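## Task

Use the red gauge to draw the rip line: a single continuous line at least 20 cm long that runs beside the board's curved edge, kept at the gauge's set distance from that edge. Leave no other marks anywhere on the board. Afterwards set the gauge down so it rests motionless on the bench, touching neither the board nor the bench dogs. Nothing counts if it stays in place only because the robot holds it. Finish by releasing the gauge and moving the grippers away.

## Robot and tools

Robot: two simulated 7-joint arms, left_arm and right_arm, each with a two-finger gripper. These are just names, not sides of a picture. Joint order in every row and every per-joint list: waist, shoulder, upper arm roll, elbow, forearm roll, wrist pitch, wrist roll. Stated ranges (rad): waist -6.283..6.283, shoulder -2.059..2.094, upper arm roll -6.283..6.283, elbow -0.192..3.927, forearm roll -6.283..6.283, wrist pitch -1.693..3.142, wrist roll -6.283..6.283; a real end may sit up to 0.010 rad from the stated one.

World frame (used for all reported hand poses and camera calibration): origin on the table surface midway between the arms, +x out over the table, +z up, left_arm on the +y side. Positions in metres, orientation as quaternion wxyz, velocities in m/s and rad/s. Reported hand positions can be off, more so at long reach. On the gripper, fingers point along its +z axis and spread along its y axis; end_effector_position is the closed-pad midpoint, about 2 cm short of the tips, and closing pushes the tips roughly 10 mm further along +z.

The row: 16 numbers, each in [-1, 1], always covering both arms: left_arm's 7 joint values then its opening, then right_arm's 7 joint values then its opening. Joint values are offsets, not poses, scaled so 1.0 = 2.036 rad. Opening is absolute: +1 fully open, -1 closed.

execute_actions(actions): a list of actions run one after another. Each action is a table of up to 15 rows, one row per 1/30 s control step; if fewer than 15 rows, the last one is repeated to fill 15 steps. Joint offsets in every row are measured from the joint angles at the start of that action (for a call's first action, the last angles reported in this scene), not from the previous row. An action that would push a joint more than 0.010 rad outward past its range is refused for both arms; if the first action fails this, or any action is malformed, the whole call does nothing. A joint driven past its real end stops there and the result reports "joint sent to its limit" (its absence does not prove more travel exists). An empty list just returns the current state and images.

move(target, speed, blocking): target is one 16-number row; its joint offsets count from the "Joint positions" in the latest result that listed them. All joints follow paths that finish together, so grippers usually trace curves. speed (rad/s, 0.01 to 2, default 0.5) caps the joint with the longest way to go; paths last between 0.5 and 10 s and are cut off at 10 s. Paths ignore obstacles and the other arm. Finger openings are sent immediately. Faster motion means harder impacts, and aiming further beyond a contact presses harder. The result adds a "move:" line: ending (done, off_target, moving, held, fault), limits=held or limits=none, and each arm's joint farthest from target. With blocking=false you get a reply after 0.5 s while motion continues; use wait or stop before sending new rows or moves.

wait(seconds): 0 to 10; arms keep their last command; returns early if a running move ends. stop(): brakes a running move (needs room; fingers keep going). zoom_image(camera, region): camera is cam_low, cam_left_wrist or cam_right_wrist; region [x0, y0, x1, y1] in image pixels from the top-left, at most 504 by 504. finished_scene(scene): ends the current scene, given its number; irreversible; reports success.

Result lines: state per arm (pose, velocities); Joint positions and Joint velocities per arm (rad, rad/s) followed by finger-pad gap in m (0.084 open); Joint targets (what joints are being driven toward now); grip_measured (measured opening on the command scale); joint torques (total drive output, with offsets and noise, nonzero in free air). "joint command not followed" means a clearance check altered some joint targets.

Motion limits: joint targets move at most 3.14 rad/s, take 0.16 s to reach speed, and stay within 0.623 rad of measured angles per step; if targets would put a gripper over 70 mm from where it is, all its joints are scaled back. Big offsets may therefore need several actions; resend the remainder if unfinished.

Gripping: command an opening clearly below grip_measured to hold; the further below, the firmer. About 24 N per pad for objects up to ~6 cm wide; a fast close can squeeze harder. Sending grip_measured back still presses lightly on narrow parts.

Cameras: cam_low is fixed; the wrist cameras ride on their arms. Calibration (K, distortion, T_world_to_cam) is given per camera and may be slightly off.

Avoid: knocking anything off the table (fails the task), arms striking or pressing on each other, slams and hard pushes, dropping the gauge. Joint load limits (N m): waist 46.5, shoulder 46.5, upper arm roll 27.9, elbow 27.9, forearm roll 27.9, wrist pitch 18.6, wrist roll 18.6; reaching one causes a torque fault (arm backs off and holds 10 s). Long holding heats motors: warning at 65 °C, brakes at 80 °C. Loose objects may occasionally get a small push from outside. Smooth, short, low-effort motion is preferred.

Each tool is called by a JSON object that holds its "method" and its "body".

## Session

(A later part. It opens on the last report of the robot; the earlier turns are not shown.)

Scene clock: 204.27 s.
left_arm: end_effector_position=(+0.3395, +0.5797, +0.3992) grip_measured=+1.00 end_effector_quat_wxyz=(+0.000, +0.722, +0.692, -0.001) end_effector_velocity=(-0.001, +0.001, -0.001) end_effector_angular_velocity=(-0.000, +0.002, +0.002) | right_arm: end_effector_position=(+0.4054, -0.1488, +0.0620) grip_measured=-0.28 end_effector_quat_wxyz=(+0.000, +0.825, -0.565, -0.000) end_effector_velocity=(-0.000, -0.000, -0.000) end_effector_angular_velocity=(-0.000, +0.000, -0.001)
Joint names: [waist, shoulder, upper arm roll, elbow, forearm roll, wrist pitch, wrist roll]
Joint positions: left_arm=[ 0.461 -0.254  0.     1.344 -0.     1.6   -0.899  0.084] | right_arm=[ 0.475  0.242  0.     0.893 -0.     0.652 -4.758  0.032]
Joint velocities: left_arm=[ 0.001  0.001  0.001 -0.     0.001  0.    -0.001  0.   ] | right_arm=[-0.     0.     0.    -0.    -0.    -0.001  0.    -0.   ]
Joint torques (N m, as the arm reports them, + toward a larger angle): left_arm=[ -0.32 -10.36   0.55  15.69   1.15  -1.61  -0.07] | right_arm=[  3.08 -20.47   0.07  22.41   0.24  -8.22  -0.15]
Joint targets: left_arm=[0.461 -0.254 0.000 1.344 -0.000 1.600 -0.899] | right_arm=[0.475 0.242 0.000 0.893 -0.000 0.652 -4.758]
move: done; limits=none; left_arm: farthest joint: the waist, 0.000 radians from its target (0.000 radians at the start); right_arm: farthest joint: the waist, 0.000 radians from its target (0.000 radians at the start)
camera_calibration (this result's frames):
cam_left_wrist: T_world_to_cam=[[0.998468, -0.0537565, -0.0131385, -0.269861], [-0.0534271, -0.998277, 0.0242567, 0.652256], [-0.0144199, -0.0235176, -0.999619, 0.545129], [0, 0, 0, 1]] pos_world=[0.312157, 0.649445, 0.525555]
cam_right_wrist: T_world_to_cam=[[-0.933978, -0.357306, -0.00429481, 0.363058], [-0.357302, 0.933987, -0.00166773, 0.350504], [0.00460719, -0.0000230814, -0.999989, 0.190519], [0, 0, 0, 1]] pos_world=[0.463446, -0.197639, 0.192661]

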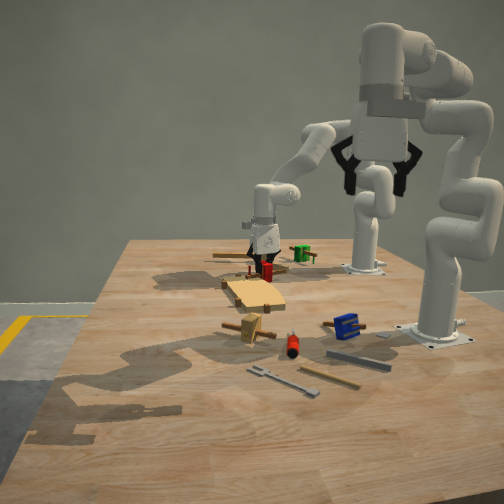

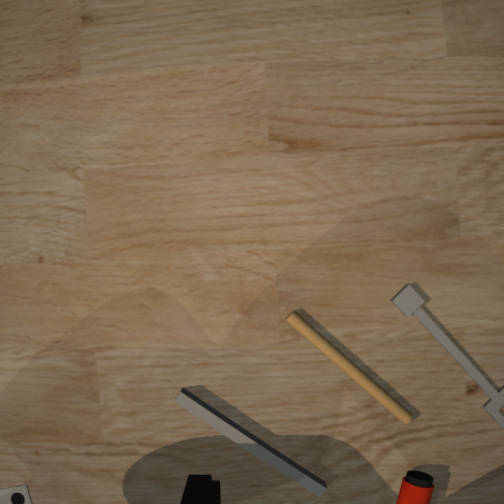

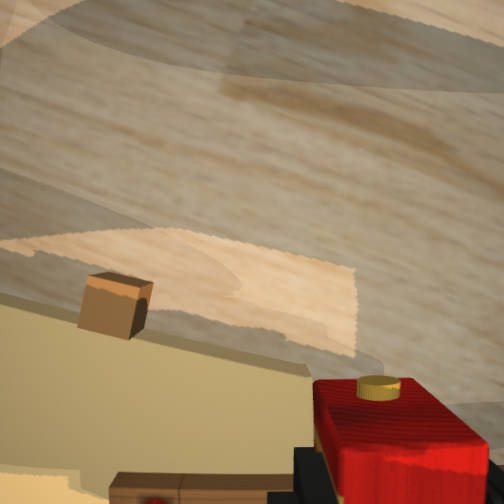

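{"method": "move", "body": {"target": [0,0,0,0,0,0,0,1,0,0.0021,0,-0.0016,0,-0.0037,0,-1], "speed": 0.015}}

Scene clock: 207.87 s.
left_arm: end_effector_position=(+0.3395, +0.5797, +0.3992) grip_measured=+1.00 end_effector_quat_wxyz=(+0.000, +0.722, +0.692, -0.001) end_effector_velocity=(+0.000, +0.000, +0.000) end_effector_angular_velocity=(+0.001, -0.000, -0.000) | right_arm: end_effector_position=(+0.4050, -0.1489, +0.0598) grip_measured=-0.28 end_effector_quat_wxyz=(-0.000, +0.825, -0.565, +0.000) end_effector_velocity=(-0.000, -0.001, -0.001) end_effector_angular_velocity=(-0.000, +0.001, -0.002)
Joint names: [waist, shoulder, upper arm roll, elbow, forearm roll, wrist pitch, wrist roll]
Joint positions: left_arm=[ 0.461 -0.254  0.     1.344 -0.     1.6   -0.899  0.084] | right_arm=[ 0.475  0.246  0.     0.891 -0.     0.644 -4.758  0.032]
Joint velocities: left_arm=[ 0.001 -0.001 -0.001 -0.     0.001 -0.001  0.    -0.   ] | right_arm=[-0.002  0.001 -0.    -0.001 -0.    -0.002  0.     0.   ]
Joint torques (N m, as the arm reports them, + toward a larger angle): left_arm=[ -0.06 -10.64   0.67  15.63   0.99  -1.68  -0.13] | right_arm=[  2.93 -19.54  -0.11  20.8    0.33  -7.08  -0.13]
Joint targets: left_arm=[0.461 -0.254 0.000 1.344 -0.000 1.600 -0.899] | right_arm=[0.475 0.246 0.000 0.890 -0.000 0.644 -4.758]
move: done; limits=none; left_arm: farthest joint: the waist, 0.000 radians from its target (0.000 radians at the start); right_arm: farthest joint: the shoulder, 0.001 radians from its target (0.004 radians at the start)
camera_calibration (this result's frames):
cam_left_wrist: T_world_to_cam=[[0.998468, -0.0537568, -0.0131385, -0.269861], [-0.0534273, -0.998277, 0.0242566, 0.652256], [-0.0144199, -0.0235174, -0.999619, 0.545129], [0, 0, 0, 1]] pos_world=[0.312157, 0.649445, 0.525555]
cam_right_wrist: T_world_to_cam=[[-0.933931, -0.357419, -0.00498912, 0.362738], [-0.357415, 0.933944, -0.00165985, 0.350458], [0.00525282, 0.000233005, -0.999986, 0.188107], [0, 0, 0, 1]] pos_world=[0.463043, -0.197702, 0.190495]

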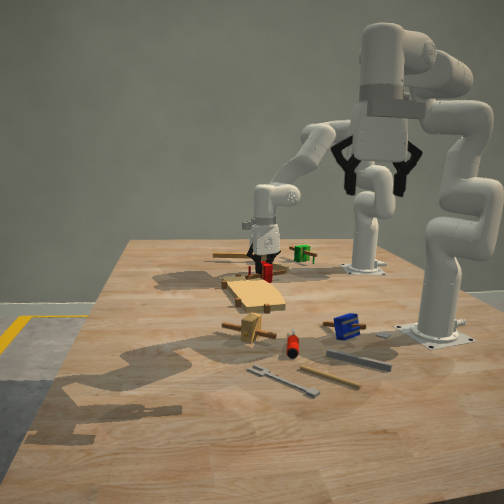

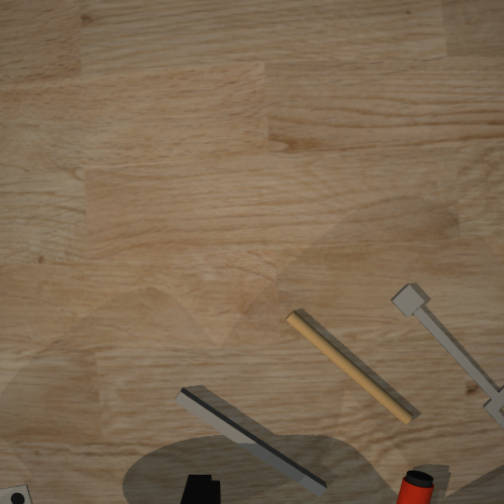

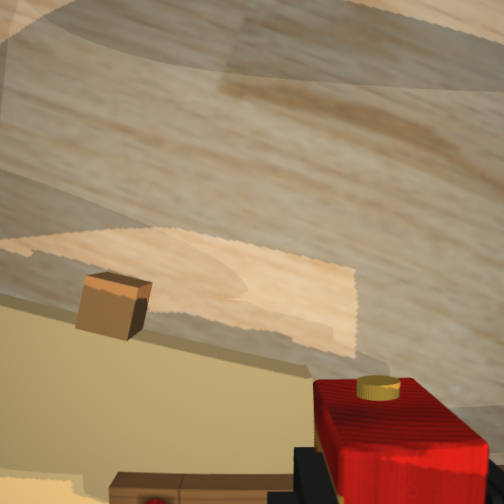

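{"method": "move", "body": {"target": [0,0,0,0,0,0,0,1,0,0.0021,0,-0.0013,0,-0.003,0,-1], "speed": 0.012}}

Scene clock: 211.53 s.
left_arm: end_effector_position=(+0.3395, +0.5797, +0.3992) grip_measured=+1.00 end_effector_quat_wxyz=(+0.000, +0.722, +0.692, -0.001) end_effector_velocity=(-0.000, +0.000, -0.000) end_effector_angular_velocity=(-0.000, -0.001, +0.001) | right_arm: end_effector_position=(+0.4047, -0.1490, +0.0584) grip_measured=-0.28 end_effector_quat_wxyz=(-0.000, +0.825, -0.565, +0.000) end_effector_velocity=(+0.001, -0.000, +0.000) end_effector_angular_velocity=(-0.000, -0.000, -0.000)
Joint names: [waist, shoulder, upper arm roll, elbow, forearm roll, wrist pitch, wrist roll]
Joint positions: left_arm=[ 0.461 -0.254  0.     1.344 -0.     1.6   -0.899  0.084] | right_arm=[ 0.475  0.248  0.     0.888 -0.     0.64  -4.758  0.032]
Joint velocities: left_arm=[ 0.001 -0.    -0.    -0.    -0.001 -0.    -0.001 -0.   ] | right_arm=[-0.     0.001 -0.     0.003 -0.     0.001  0.     0.   ]
Joint torques (N m, as the arm reports them, + toward a larger angle): left_arm=[ -0.03 -10.14   0.29  15.71   1.12  -1.61  -0.2 ] | right_arm=[ 2.81 -9.75 -0.27 18.4   0.25 -9.65 -0.09]
Joint targets: left_arm=[0.461 -0.254 0.000 1.344 -0.000 1.600 -0.899] | right_arm=[0.475 0.250 0.000 0.888 -0.000 0.638 -4.758]
move: done; limits=none; left_arm: farthest joint: the waist, 0.000 radians from its target (0.000 radians at the start); right_arm: farthest joint: the shoulder, 0.002 radians from its target (0.004 radians at the start)
camera_calibration (this result's frames):
cam_left_wrist: T_world_to_cam=[[0.998468, -0.0537567, -0.0131386, -0.269861], [-0.0534273, -0.998277, 0.0242567, 0.652256], [-0.0144199, -0.0235176, -0.999619, 0.545129], [0, 0, 0, 1]] pos_world=[0.312157, 0.649445, 0.525555]
cam_right_wrist: T_world_to_cam=[[-0.933972, -0.357307, -0.00518902, 0.362406], [-0.357303, 0.933987, -0.00168653, 0.350467], [0.00544908, 0.000278884, -0.999985, 0.186633], [0, 0, 0, 1]] pos_world=[0.462683, -0.197893, 0.189102]

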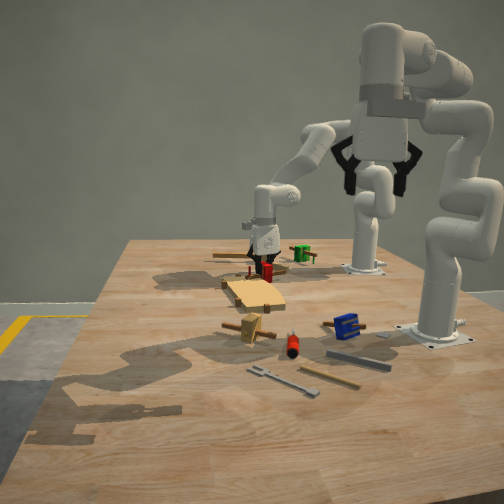

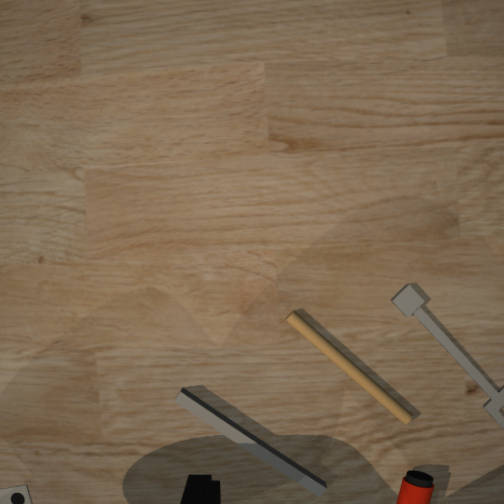

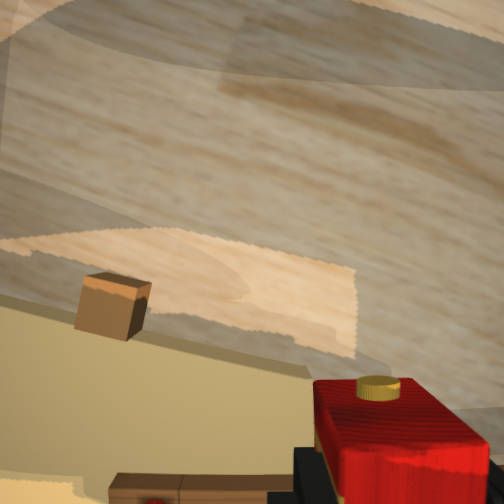

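Hard contact; easing up about 0.7 mm.

{"method": "move", "body": {"target": [0,0,0,0,0,0,0,1,0,-0.0008,0,0.0002,0,0.001,0,-1], "speed": 0.012}}

Scene clock: 214.40 s.
left_arm: end_effector_position=(+0.3395, +0.5797, +0.3992) grip_measured=+1.00 end_effector_quat_wxyz=(+0.000, +0.722, +0.692, -0.001) end_effector_velocity=(-0.000, +0.001, -0.000) end_effector_angular_velocity=(-0.001, -0.001, +0.003) | right_arm: end_effector_position=(+0.4043, -0.1491, +0.0581) grip_measured=-0.28 end_effector_quat_wxyz=(+0.000, +0.825, -0.565, -0.000) end_effector_velocity=(-0.000, -0.000, +0.000) end_effector_angular_velocity=(-0.000, +0.000, -0.000)
Joint names: [waist, shoulder, upper arm roll, elbow, forearm roll, wrist pitch, wrist roll]
Joint positions: left_arm=[ 0.461 -0.254  0.     1.344 -0.     1.6   -0.899  0.084] | right_arm=[ 0.475  0.248  0.     0.888 -0.     0.641 -4.758  0.032]
Joint velocities: left_arm=[ 0.001  0.     0.002  0.    -0.001 -0.001  0.001  0.   ] | right_arm=[-0.    -0.001 -0.     0.    -0.     0.002 -0.    -0.   ]
Joint torques (N m, as the arm reports them, + toward a larger angle): left_arm=[ -0.25 -10.18   0.7   15.5    0.94  -1.66  -0.17] | right_arm=[  2.93 -12.54   0.01  17.1    0.22  -6.39  -0.13]
Joint targets: left_arm=[0.461 -0.254 0.000 1.344 -0.000 1.600 -0.899] | right_arm=[0.475 0.246 0.000 0.889 -0.000 0.642 -4.758]
move: done; limits=none; left_arm: farthest joint: the waist, 0.000 radians from its target (0.000 radians at the start); right_arm: farthest joint: the shoulder, 0.002 radians from its target (0.003 radians at the start)
camera_calibration (this result's frames):
cam_left_wrist: T_world_to_cam=[[0.998468, -0.0537566, -0.0131386, -0.269861], [-0.0534272, -0.998277, 0.0242567, 0.652256], [-0.0144199, -0.0235176, -0.999619, 0.545129], [0, 0, 0, 1]] pos_world=[0.312157, 0.649445, 0.525555]
cam_right_wrist: T_world_to_cam=[[-0.933956, -0.357367, -0.00373822, 0.361922], [-0.357364, 0.933964, -0.0016098, 0.35043], [0.00406665, -0.000167584, -0.999992, 0.186822], [0, 0, 0, 1]] pos_world=[0.462491, -0.197919, 0.188738]

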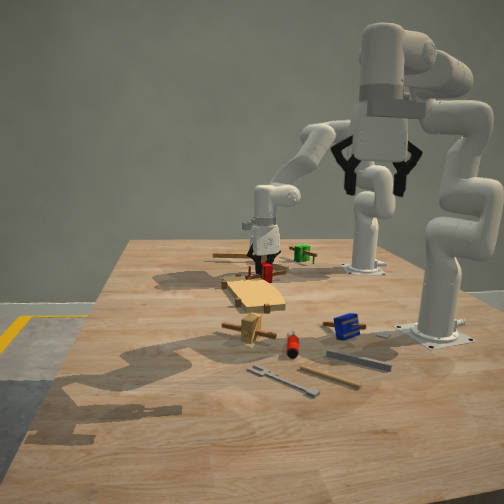

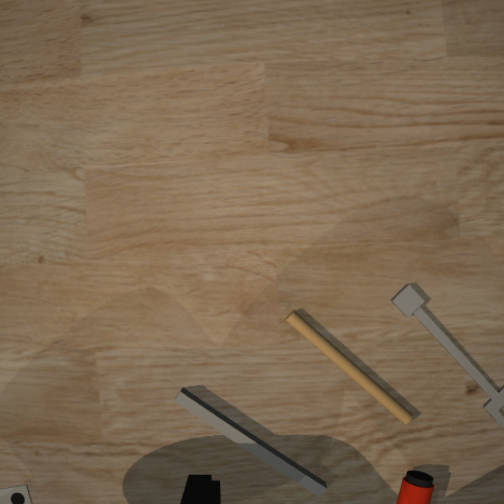

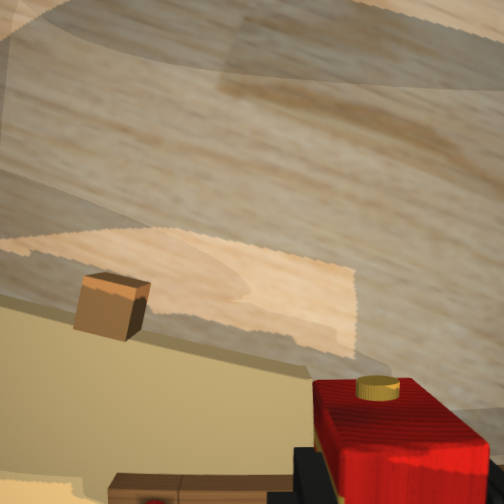

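{"method": "wait", "body": {"seconds": 0}}

{"method": "move", "body": {"target": [0,0,0,0,0,0,0,1,0.0287,0.0004,0,0.0006,0,0.0002,0.0533,-1], "speed": 0.07}}

Scene clock: 221.07 s.
left_arm: end_effector_position=(+0.3395, +0.5797, +0.3992) grip_measured=+1.00 end_effector_quat_wxyz=(+0.000, +0.722, +0.692, -0.001) end_effector_velocity=(+0.000, -0.000, +0.000) end_effector_angular_velocity=(-0.002, -0.001, -0.001) | right_arm: end_effector_position=(+0.4047, -0.1490, +0.0591) grip_measured=-0.28 end_effector_quat_wxyz=(-0.000, +0.825, -0.565, +0.000) end_effector_velocity=(+0.000, -0.000, +0.000) end_effector_angular_velocity=(+0.000, -0.001, -0.001)
Joint names: [waist, shoulder, upper arm roll, elbow, forearm roll, wrist pitch, wrist roll]
Joint positions: left_arm=[ 0.461 -0.254  0.     1.344 -0.     1.6   -0.899  0.084] | right_arm=[ 0.475  0.246  0.     0.889 -0.     0.642 -4.758  0.032]
Joint velocities: left_arm=[-0.     0.001  0.     0.001 -0.002  0.     0.001 -0.   ] | right_arm=[-0.001 -0.     0.     0.     0.    -0.001  0.     0.   ]
Joint torques (N m, as the arm reports them, + toward a larger angle): left_arm=[  0.21 -10.83   0.42  15.74   0.95  -1.77  -0.15] | right_arm=[  2.31 -19.11  -0.56  19.37   0.12  -5.47  -0.11]
Joint targets: left_arm=[0.461 -0.254 0.000 1.344 -0.000 1.600 -0.899] | right_arm=[0.475 0.246 0.000 0.889 -0.000 0.642 -4.758]
camera_calibration (this result's frames):
cam_left_wrist: T_world_to_cam=[[0.998468, -0.0537566, -0.0131386, -0.269861], [-0.0534272, -0.998277, 0.0242568, 0.652256], [-0.0144199, -0.0235177, -0.999619, 0.545129], [0, 0, 0, 1]] pos_world=[0.312157, 0.649445, 0.525555]
cam_right_wrist: T_world_to_cam=[[-0.933967, -0.357323, -0.00506706, 0.362379], [-0.357319, 0.933981, -0.00167854, 0.350464], [0.00533232, 0.00024286, -0.999986, 0.187378], [0, 0, 0, 1]] pos_world=[0.462678, -0.197886, 0.1898]

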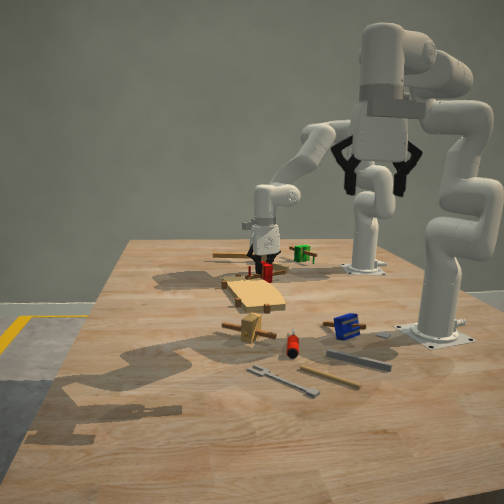

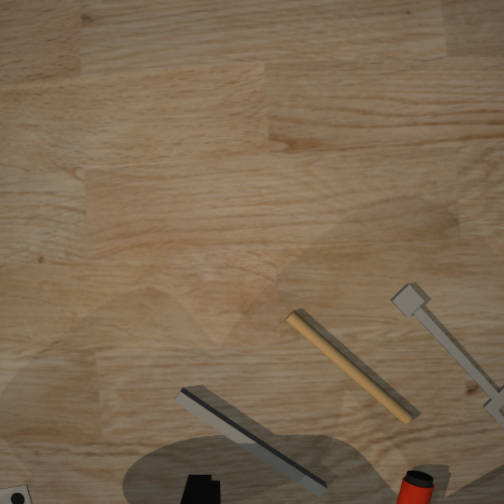

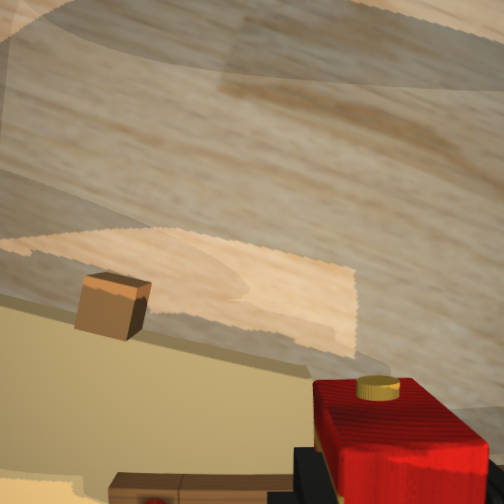

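Scene clock: 222.97 s.
left_arm: end_effector_position=(+0.3395, +0.5797, +0.3992) grip_measured=+1.00 end_effector_quat_wxyz=(+0.000, +0.722, +0.692, -0.001) end_effector_velocity=(+0.000, -0.001, -0.000) end_effector_angular_velocity=(-0.000, +0.000, -0.000) | right_arm: end_effector_position=(+0.3955, -0.1235, +0.0593) grip_measured=-0.27 end_effector_quat_wxyz=(+0.000, +0.810, -0.586, +0.000) end_effector_velocity=(+0.000, -0.000, +0.000) end_effector_angular_velocity=(-0.000, -0.001, -0.001)
Joint names: [waist, shoulder, upper arm roll, elbow, forearm roll, wrist pitch, wrist roll]
Joint positions: left_arm=[ 0.461 -0.254  0.     1.344 -0.     1.6   -0.899  0.084] | right_arm=[ 0.534  0.247  0.     0.89  -0.     0.644 -4.649  0.032]
Joint velocities: left_arm=[ 0.    -0.    -0.001 -0.    -0.     0.    -0.001  0.   ] | right_arm=[-0.    -0.001 -0.    -0.    -0.     0.001  0.001  0.   ]
Joint torques (N m, as the arm reports them, + toward a larger angle): left_arm=[ -0.16 -10.53   0.55  15.95   1.12  -1.71  -0.04] | right_arm=[ 13.78 -12.45  12.21  19.4    3.49  -9.31  -0.44]
Joint targets: left_arm=[0.461 -0.254 0.000 1.344 -0.000 1.600 -0.899] | right_arm=[0.534 0.247 0.000 0.890 -0.000 0.642 -4.649]
move: done; limits=none; left_arm: farthest joint: the waist, 0.000 radians from its target (0.000 radians at the start); right_arm: farthest joint: the wrist pitch, 0.001 radians from its target (0.000 radians at the start)
camera_calibration (this result's frames):
cam_left_wrist: T_world_to_cam=[[0.998468, -0.0537567, -0.0131386, -0.269861], [-0.0534273, -0.998277, 0.0242568, 0.652256], [-0.0144199, -0.0235177, -0.999619, 0.545129], [0, 0, 0, 1]] pos_world=[0.312157, 0.649445, 0.525554]
cam_right_wrist: T_world_to_cam=[[-0.950715, -0.310033, -0.00445635, 0.37537], [-0.310029, 0.950726, -0.00167082, 0.306706], [0.00475477, -0.000206875, -0.999989, 0.187786], [0, 0, 0, 1]] pos_world=[0.451064, -0.175177, 0.189969]

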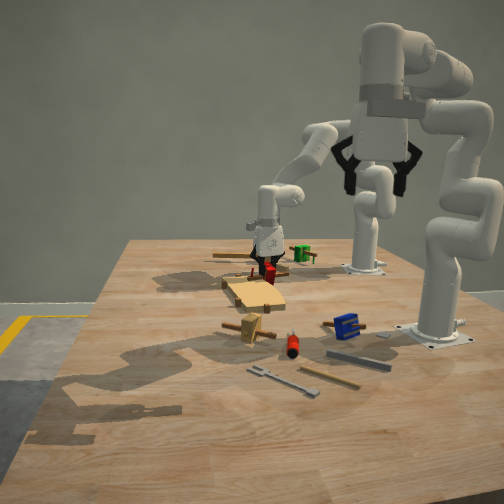

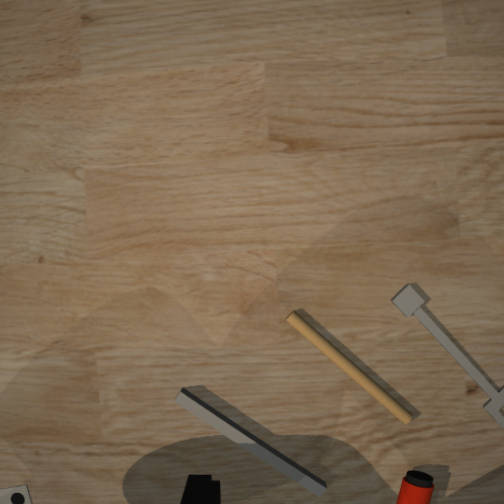

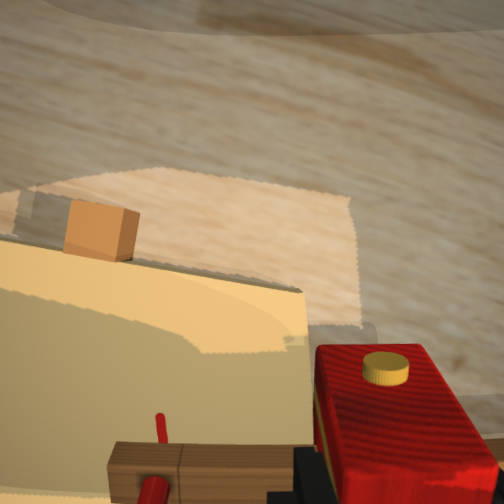

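{"method": "move", "body": {"target": [0,0,0,0,0,0,0,1,-0.002,-0.0245,0,0.0015,0,0.026,0,-1], "speed": 0.05}}

{"method": "move", "body": {"target": [0,0,0,0,0,0,0,1,0,-0.1115,0,-0.142,0,-0.031,0,-1], "speed": 0.3}}

{"method": "move", "body": {"target": [0,0,0,0,0,0,0,1,0,0.0323,0,-0.0071,0,-0.0394,0,-0.5], "speed": 0.08}}

{"method": "zoom_image", "body": {"camera": "cam_low", "region": [240,240,340,310]}}

Scene clock: 232.60 s.
left_arm: end_effector_position=(+0.3395, +0.5797, +0.3992) grip_measured=+1.00 end_effector_quat_wxyz=(+0.000, +0.722, +0.692, -0.001) end_effector_velocity=(+0.000, -0.000, -0.000) end_effector_angular_velocity=(+0.000, -0.000, -0.001) | right_arm: end_effector_position=(+0.3943, -0.1260, +0.0794) grip_measured=-0.28 end_effector_quat_wxyz=(+0.000, +0.809, -0.587, -0.000) end_effector_velocity=(-0.000, -0.000, +0.000) end_effector_angular_velocity=(-0.000, +0.001, -0.001)
Joint names: [waist, shoulder, upper arm roll, elbow, forearm roll, wrist pitch, wrist roll]
Joint positions: left_arm=[ 0.461 -0.254  0.     1.344 -0.     1.6   -0.899  0.084] | right_arm=[ 0.53   0.197  0.     0.893 -0.     0.696 -4.649  0.032]
Joint velocities: left_arm=[-0. -0. -0. -0.  0. -0.  0. -0.] | right_arm=[-0.001 -0.     0.     0.     0.     0.001 -0.    -0.   ]
Joint torques (N m, as the arm reports them, + toward a larger angle): left_arm=[  0.   -10.2    0.17  15.68   0.94  -1.73  -0.04] | right_arm=[  2.5  -19.86  -0.47  16.45   0.15  -2.13  -0.18]
Joint targets: left_arm=[0.461 -0.254 0.000 1.344 -0.000 1.600 -0.899] | right_arm=[0.530 0.197 0.000 0.893 -0.000 0.697 -4.649]
move: done; limits=none; left_arm: farthest joint: the waist, 0.000 radians from its target (0.000 radians at the start); right_arm: farthest joint: the waist, 0.000 radians from its target (0.004 radians at the start)
camera_calibration (this result's frames):
cam_left_wrist: T_world_to_cam=[[0.998468, -0.0537566, -0.0131386, -0.269861], [-0.0534272, -0.998277, 0.0242568, 0.652256], [-0.0144199, -0.0235177, -0.999619, 0.545129], [0, 0, 0, 1]] pos_world=[0.312157, 0.649445, 0.525554]
cam_right_wrist: T_world_to_cam=[[-0.951959, -0.306197, -0.00425081, 0.374464], [-0.306192, 0.951968, -0.00170023, 0.307392], [0.00456724, -0.000316981, -0.99999, 0.207972], [0, 0, 0, 1]] pos_world=[0.449645, -0.177902, 0.210084]

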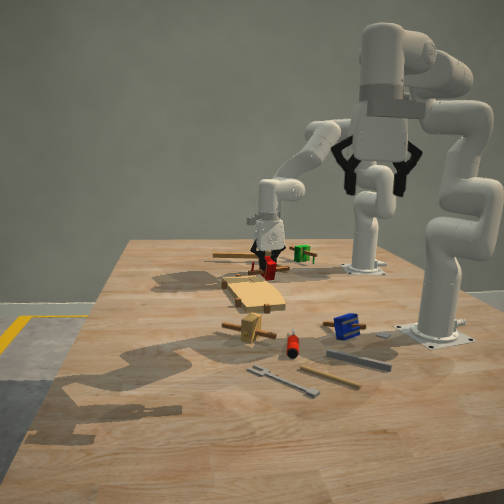

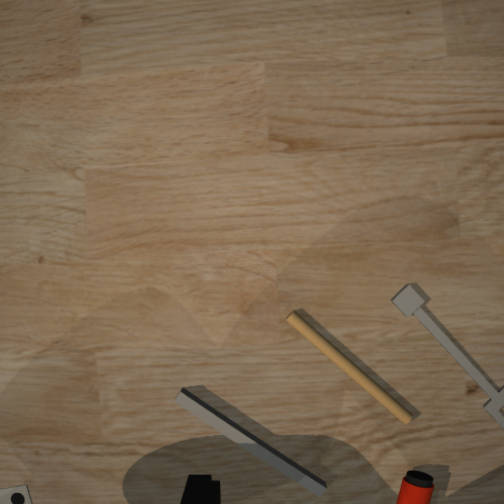

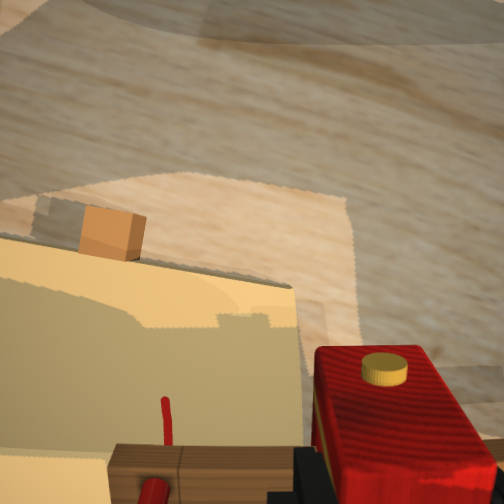

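Scene clock: 234.03 s.
left_arm: end_effector_position=(+0.3395, +0.5797, +0.3992) grip_measured=+1.00 end_effector_quat_wxyz=(+0.000, +0.722, +0.692, -0.001) end_effector_velocity=(+0.000, -0.000, -0.000) end_effector_angular_velocity=(+0.002, +0.002, -0.002) | right_arm: end_effector_position=(+0.3213, -0.1550, +0.0800) grip_measured=-0.28 end_effector_quat_wxyz=(-0.000, +0.809, -0.587, +0.000) end_effector_velocity=(-0.001, -0.000, +0.000) end_effector_angular_velocity=(+0.000, -0.001, +0.001)
Joint names: [waist, shoulder, upper arm roll, elbow, forearm roll, wrist pitch, wrist roll]
Joint positions: left_arm=[ 0.461 -0.254  0.     1.344 -0.     1.6   -0.899  0.084] | right_arm=[ 0.53  -0.03   0.     0.604 -0.     0.633 -4.649  0.032]
Joint velocities: left_arm=[-0.001  0.    -0.001  0.     0.003 -0.    -0.    -0.   ] | right_arm=[ 0.    -0.003 -0.    -0.003 -0.    -0.001 -0.     0.   ]
Joint torques (N m, as the arm reports them, + toward a larger angle): left_arm=[  0.16 -10.23   0.64  15.68   1.1   -1.76  -0.22] | right_arm=[  2.28 -15.08  -0.27  15.8    0.03  -1.99  -0.17]
Joint targets: left_arm=[0.461 -0.254 0.000 1.344 -0.000 1.600 -0.899] | right_arm=[0.530 -0.030 0.000 0.604 -0.000 0.633 -4.649]
move: done; limits=none; left_arm: farthest joint: the waist, 0.000 radians from its target (0.000 radians at the start); right_arm: farthest joint: the elbow, 0.001 radians from its target (0.289 radians at the start)
camera_calibration (this result's frames):
cam_left_wrist: T_world_to_cam=[[0.998468, -0.0537568, -0.0131385, -0.269861], [-0.0534273, -0.998277, 0.0242569, 0.652256], [-0.0144199, -0.0235177, -0.999619, 0.545129], [0, 0, 0, 1]] pos_world=[0.312157, 0.649445, 0.525554]
cam_right_wrist: T_world_to_cam=[[-0.951945, -0.306223, -0.00537611, 0.296217], [-0.306219, 0.95196, -0.00165961, 0.31262], [0.00562605, 0.0000664103, -0.999984, 0.208587], [0, 0, 0, 1]] pos_world=[0.376539, -0.206907, 0.210695]

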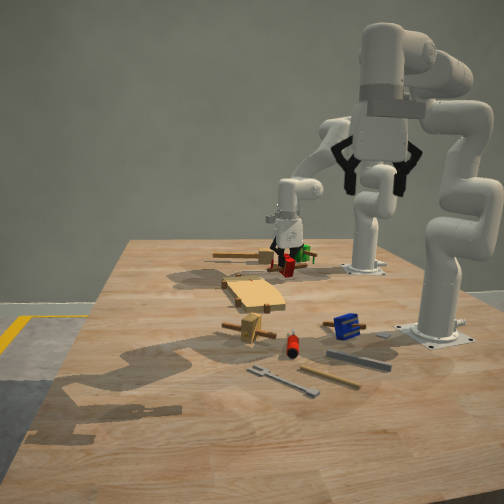

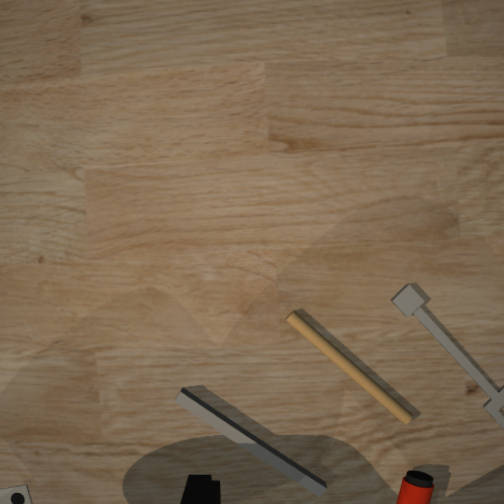

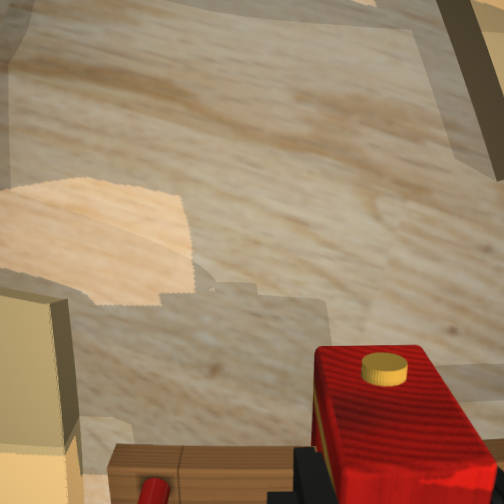

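Scene clock: 235.40 s.
left_arm: end_effector_position=(+0.3395, +0.5797, +0.3992) grip_measured=+1.00 end_effector_quat_wxyz=(+0.000, +0.722, +0.692, -0.001) end_effector_velocity=(+0.000, -0.000, -0.000) end_effector_angular_velocity=(-0.001, +0.001, -0.001) | right_arm: end_effector_position=(+0.3229, -0.1549, +0.0575) grip_measured=-0.28 end_effector_quat_wxyz=(-0.002, +0.809, -0.588, +0.001) end_effector_velocity=(-0.000, -0.001, -0.002) end_effector_angular_velocity=(-0.002, +0.002, -0.002)
Joint names: [waist, shoulder, upper arm roll, elbow, forearm roll, wrist pitch, wrist roll]
Joint positions: left_arm=[ 0.461 -0.254  0.     1.344 -0.     1.6   -0.899  0.084] | right_arm=[ 0.529  0.034 -0.001  0.592 -0.     0.553 -4.649  0.032]
Joint velocities: left_arm=[-0.001  0.001  0.    -0.    -0.001  0.    -0.001  0.   ] | right_arm=[-0.001  0.005 -0.002 -0.002 -0.001 -0.004  0.     0.   ]
Joint torques (N m, as the arm reports them, + toward a larger angle): left_arm=[ -0.36 -10.48   0.75  15.75   1.06  -1.62  -0.16] | right_arm=[ 3.9  -8.76  1.13 10.55  0.38 -2.4  -0.1 ]
Joint targets: left_arm=[0.461 -0.254 0.000 1.344 -0.000 1.600 -0.899] | right_arm=[0.530 0.036 0.000 0.590 -0.000 0.553 -4.649]
move: done; limits=none; left_arm: farthest joint: the waist, 0.000 radians from its target (0.000 radians at the start); right_arm: farthest joint: the elbow, 0.003 radians from its target (0.015 radians at the start)
camera_calibration (this result's frames):
cam_left_wrist: T_world_to_cam=[[0.998468, -0.0537567, -0.0131385, -0.269861], [-0.0534272, -0.998277, 0.0242568, 0.652256], [-0.0144198, -0.0235176, -0.999619, 0.545129], [0, 0, 0, 1]] pos_world=[0.312157, 0.649445, 0.525555]
cam_right_wrist: T_world_to_cam=[[-0.952244, -0.305185, -0.00964175, 0.298081], [-0.305186, 0.952292, -0.00145059, 0.312704], [0.00962445, 0.00156121, -0.999952, 0.18505], [0, 0, 0, 1]] pos_world=[0.377498, -0.207104, 0.188369]

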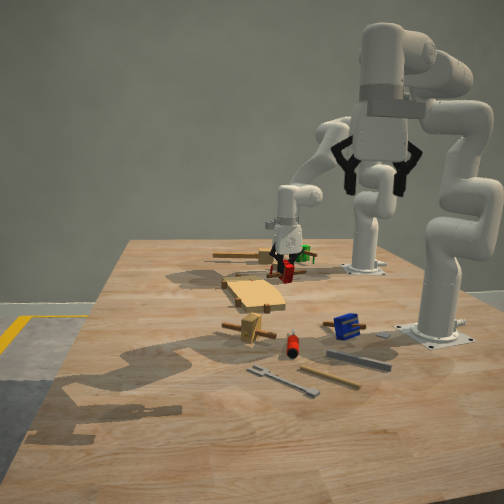

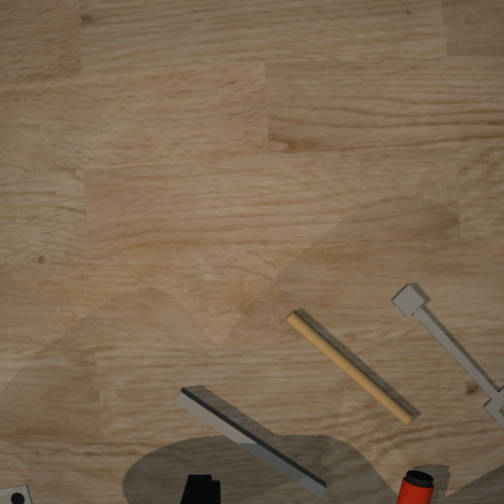

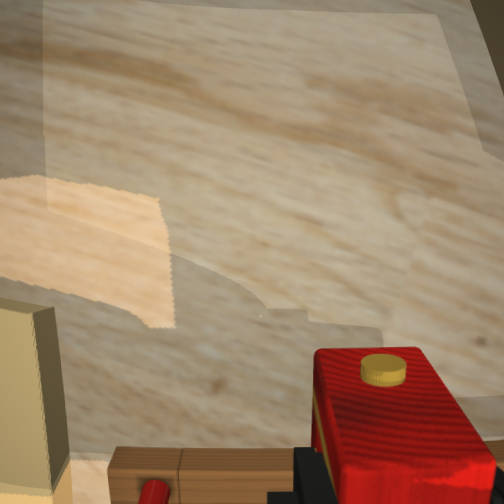

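Region (240, 240, 340, 310) of cam_low's 504x504 image, scaled by 5.040, with more detail than that image has; it fills the top 353 rows of this view, and the rest is white.

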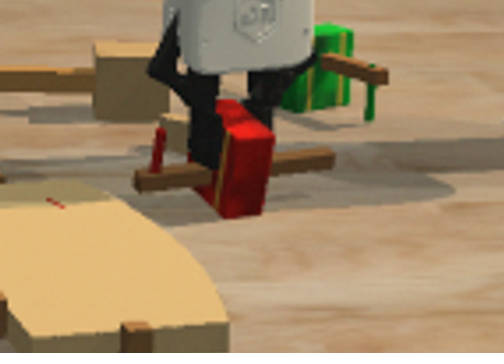

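{"method": "execute_actions", "body": {"actions": [[[0,0,0,0,0,0,0,1,0,0.001,0,-0.001,0,0,0,-0.27]],[[0,0,0,0,0,0,0,1,0,0,0,0,0,0,0,-0.2]],[[0,0,0,0,0,0,0,1,0,0,0,0,0,0,0,0.05]]]}}

Scene clock: 239.43 s.
left_arm: end_effector_position=(+0.3395, +0.5797, +0.3992) grip_measured=+1.00 end_effector_quat_wxyz=(+0.000, +0.722, +0.692, -0.001) end_effector_velocity=(-0.000, -0.001, -0.000) end_effector_angular_velocity=(-0.001, +0.000, -0.001) | right_arm: end_effector_position=(+0.3159, -0.1555, +0.0517) grip_measured=+0.04 end_effector_quat_wxyz=(+0.006, +0.810, -0.586, -0.004) end_effector_velocity=(+0.001, -0.000, +0.001) end_effector_angular_velocity=(+0.001, -0.002, -0.002)
Joint names: [waist, shoulder, upper arm roll, elbow, forearm roll, wrist pitch, wrist roll]
Joint positions: left_arm=[ 0.461 -0.254  0.     1.344 -0.     1.6   -0.899  0.084] | right_arm=[ 0.531  0.041  0.003  0.583  0.     0.556 -4.649  0.046]
Joint velocities: left_arm=[-0.    -0.001 -0.    -0.001 -0.001  0.001  0.     0.   ] | right_arm=[-0.001  0.    -0.     0.002  0.     0.    -0.     0.   ]
Joint torques (N m, as the arm reports them, + toward a larger angle): left_arm=[ -0.45 -10.     0.68  15.75   1.04  -1.64   0.01] | right_arm=[  2.31 -15.31  -0.34  14.51   0.07  -1.99  -0.29]
Joint targets: left_arm=[0.461 -0.254 0.000 1.344 -0.000 1.600 -0.899] | right_arm=[0.531 0.041 0.003 0.583 0.000 0.556 -4.649]
camera_calibration (this result's frames):
cam_left_wrist: T_world_to_cam=[[0.998468, -0.0537567, -0.0131383, -0.269861], [-0.0534273, -0.998277, 0.0242565, 0.652256], [-0.0144196, -0.0235174, -0.999619, 0.545129], [0, 0, 0, 1]] pos_world=[0.312157, 0.649445, 0.525555]
cam_right_wrist: T_world_to_cam=[[-0.950784, -0.30972, 0.00912902, 0.289079], [-0.309752, 0.950814, -0.00234209, 0.312428], [-0.00795461, -0.00505456, -0.999956, 0.183831], [0, 0, 0, 1]] pos_world=[0.373089, -0.206598, 0.181916]

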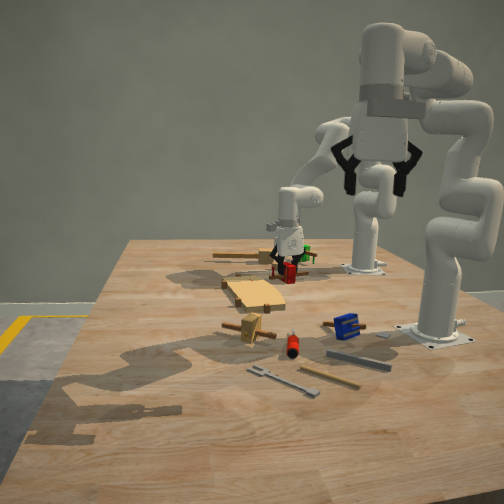

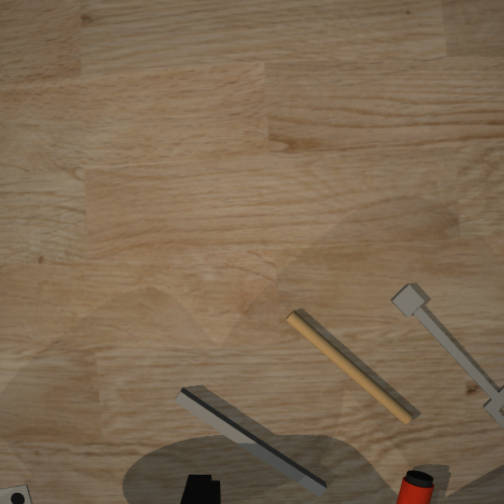

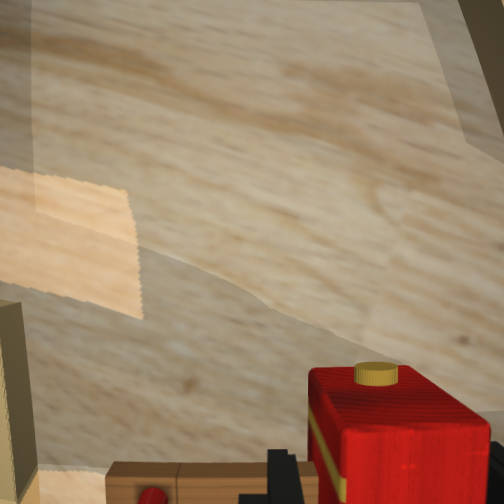

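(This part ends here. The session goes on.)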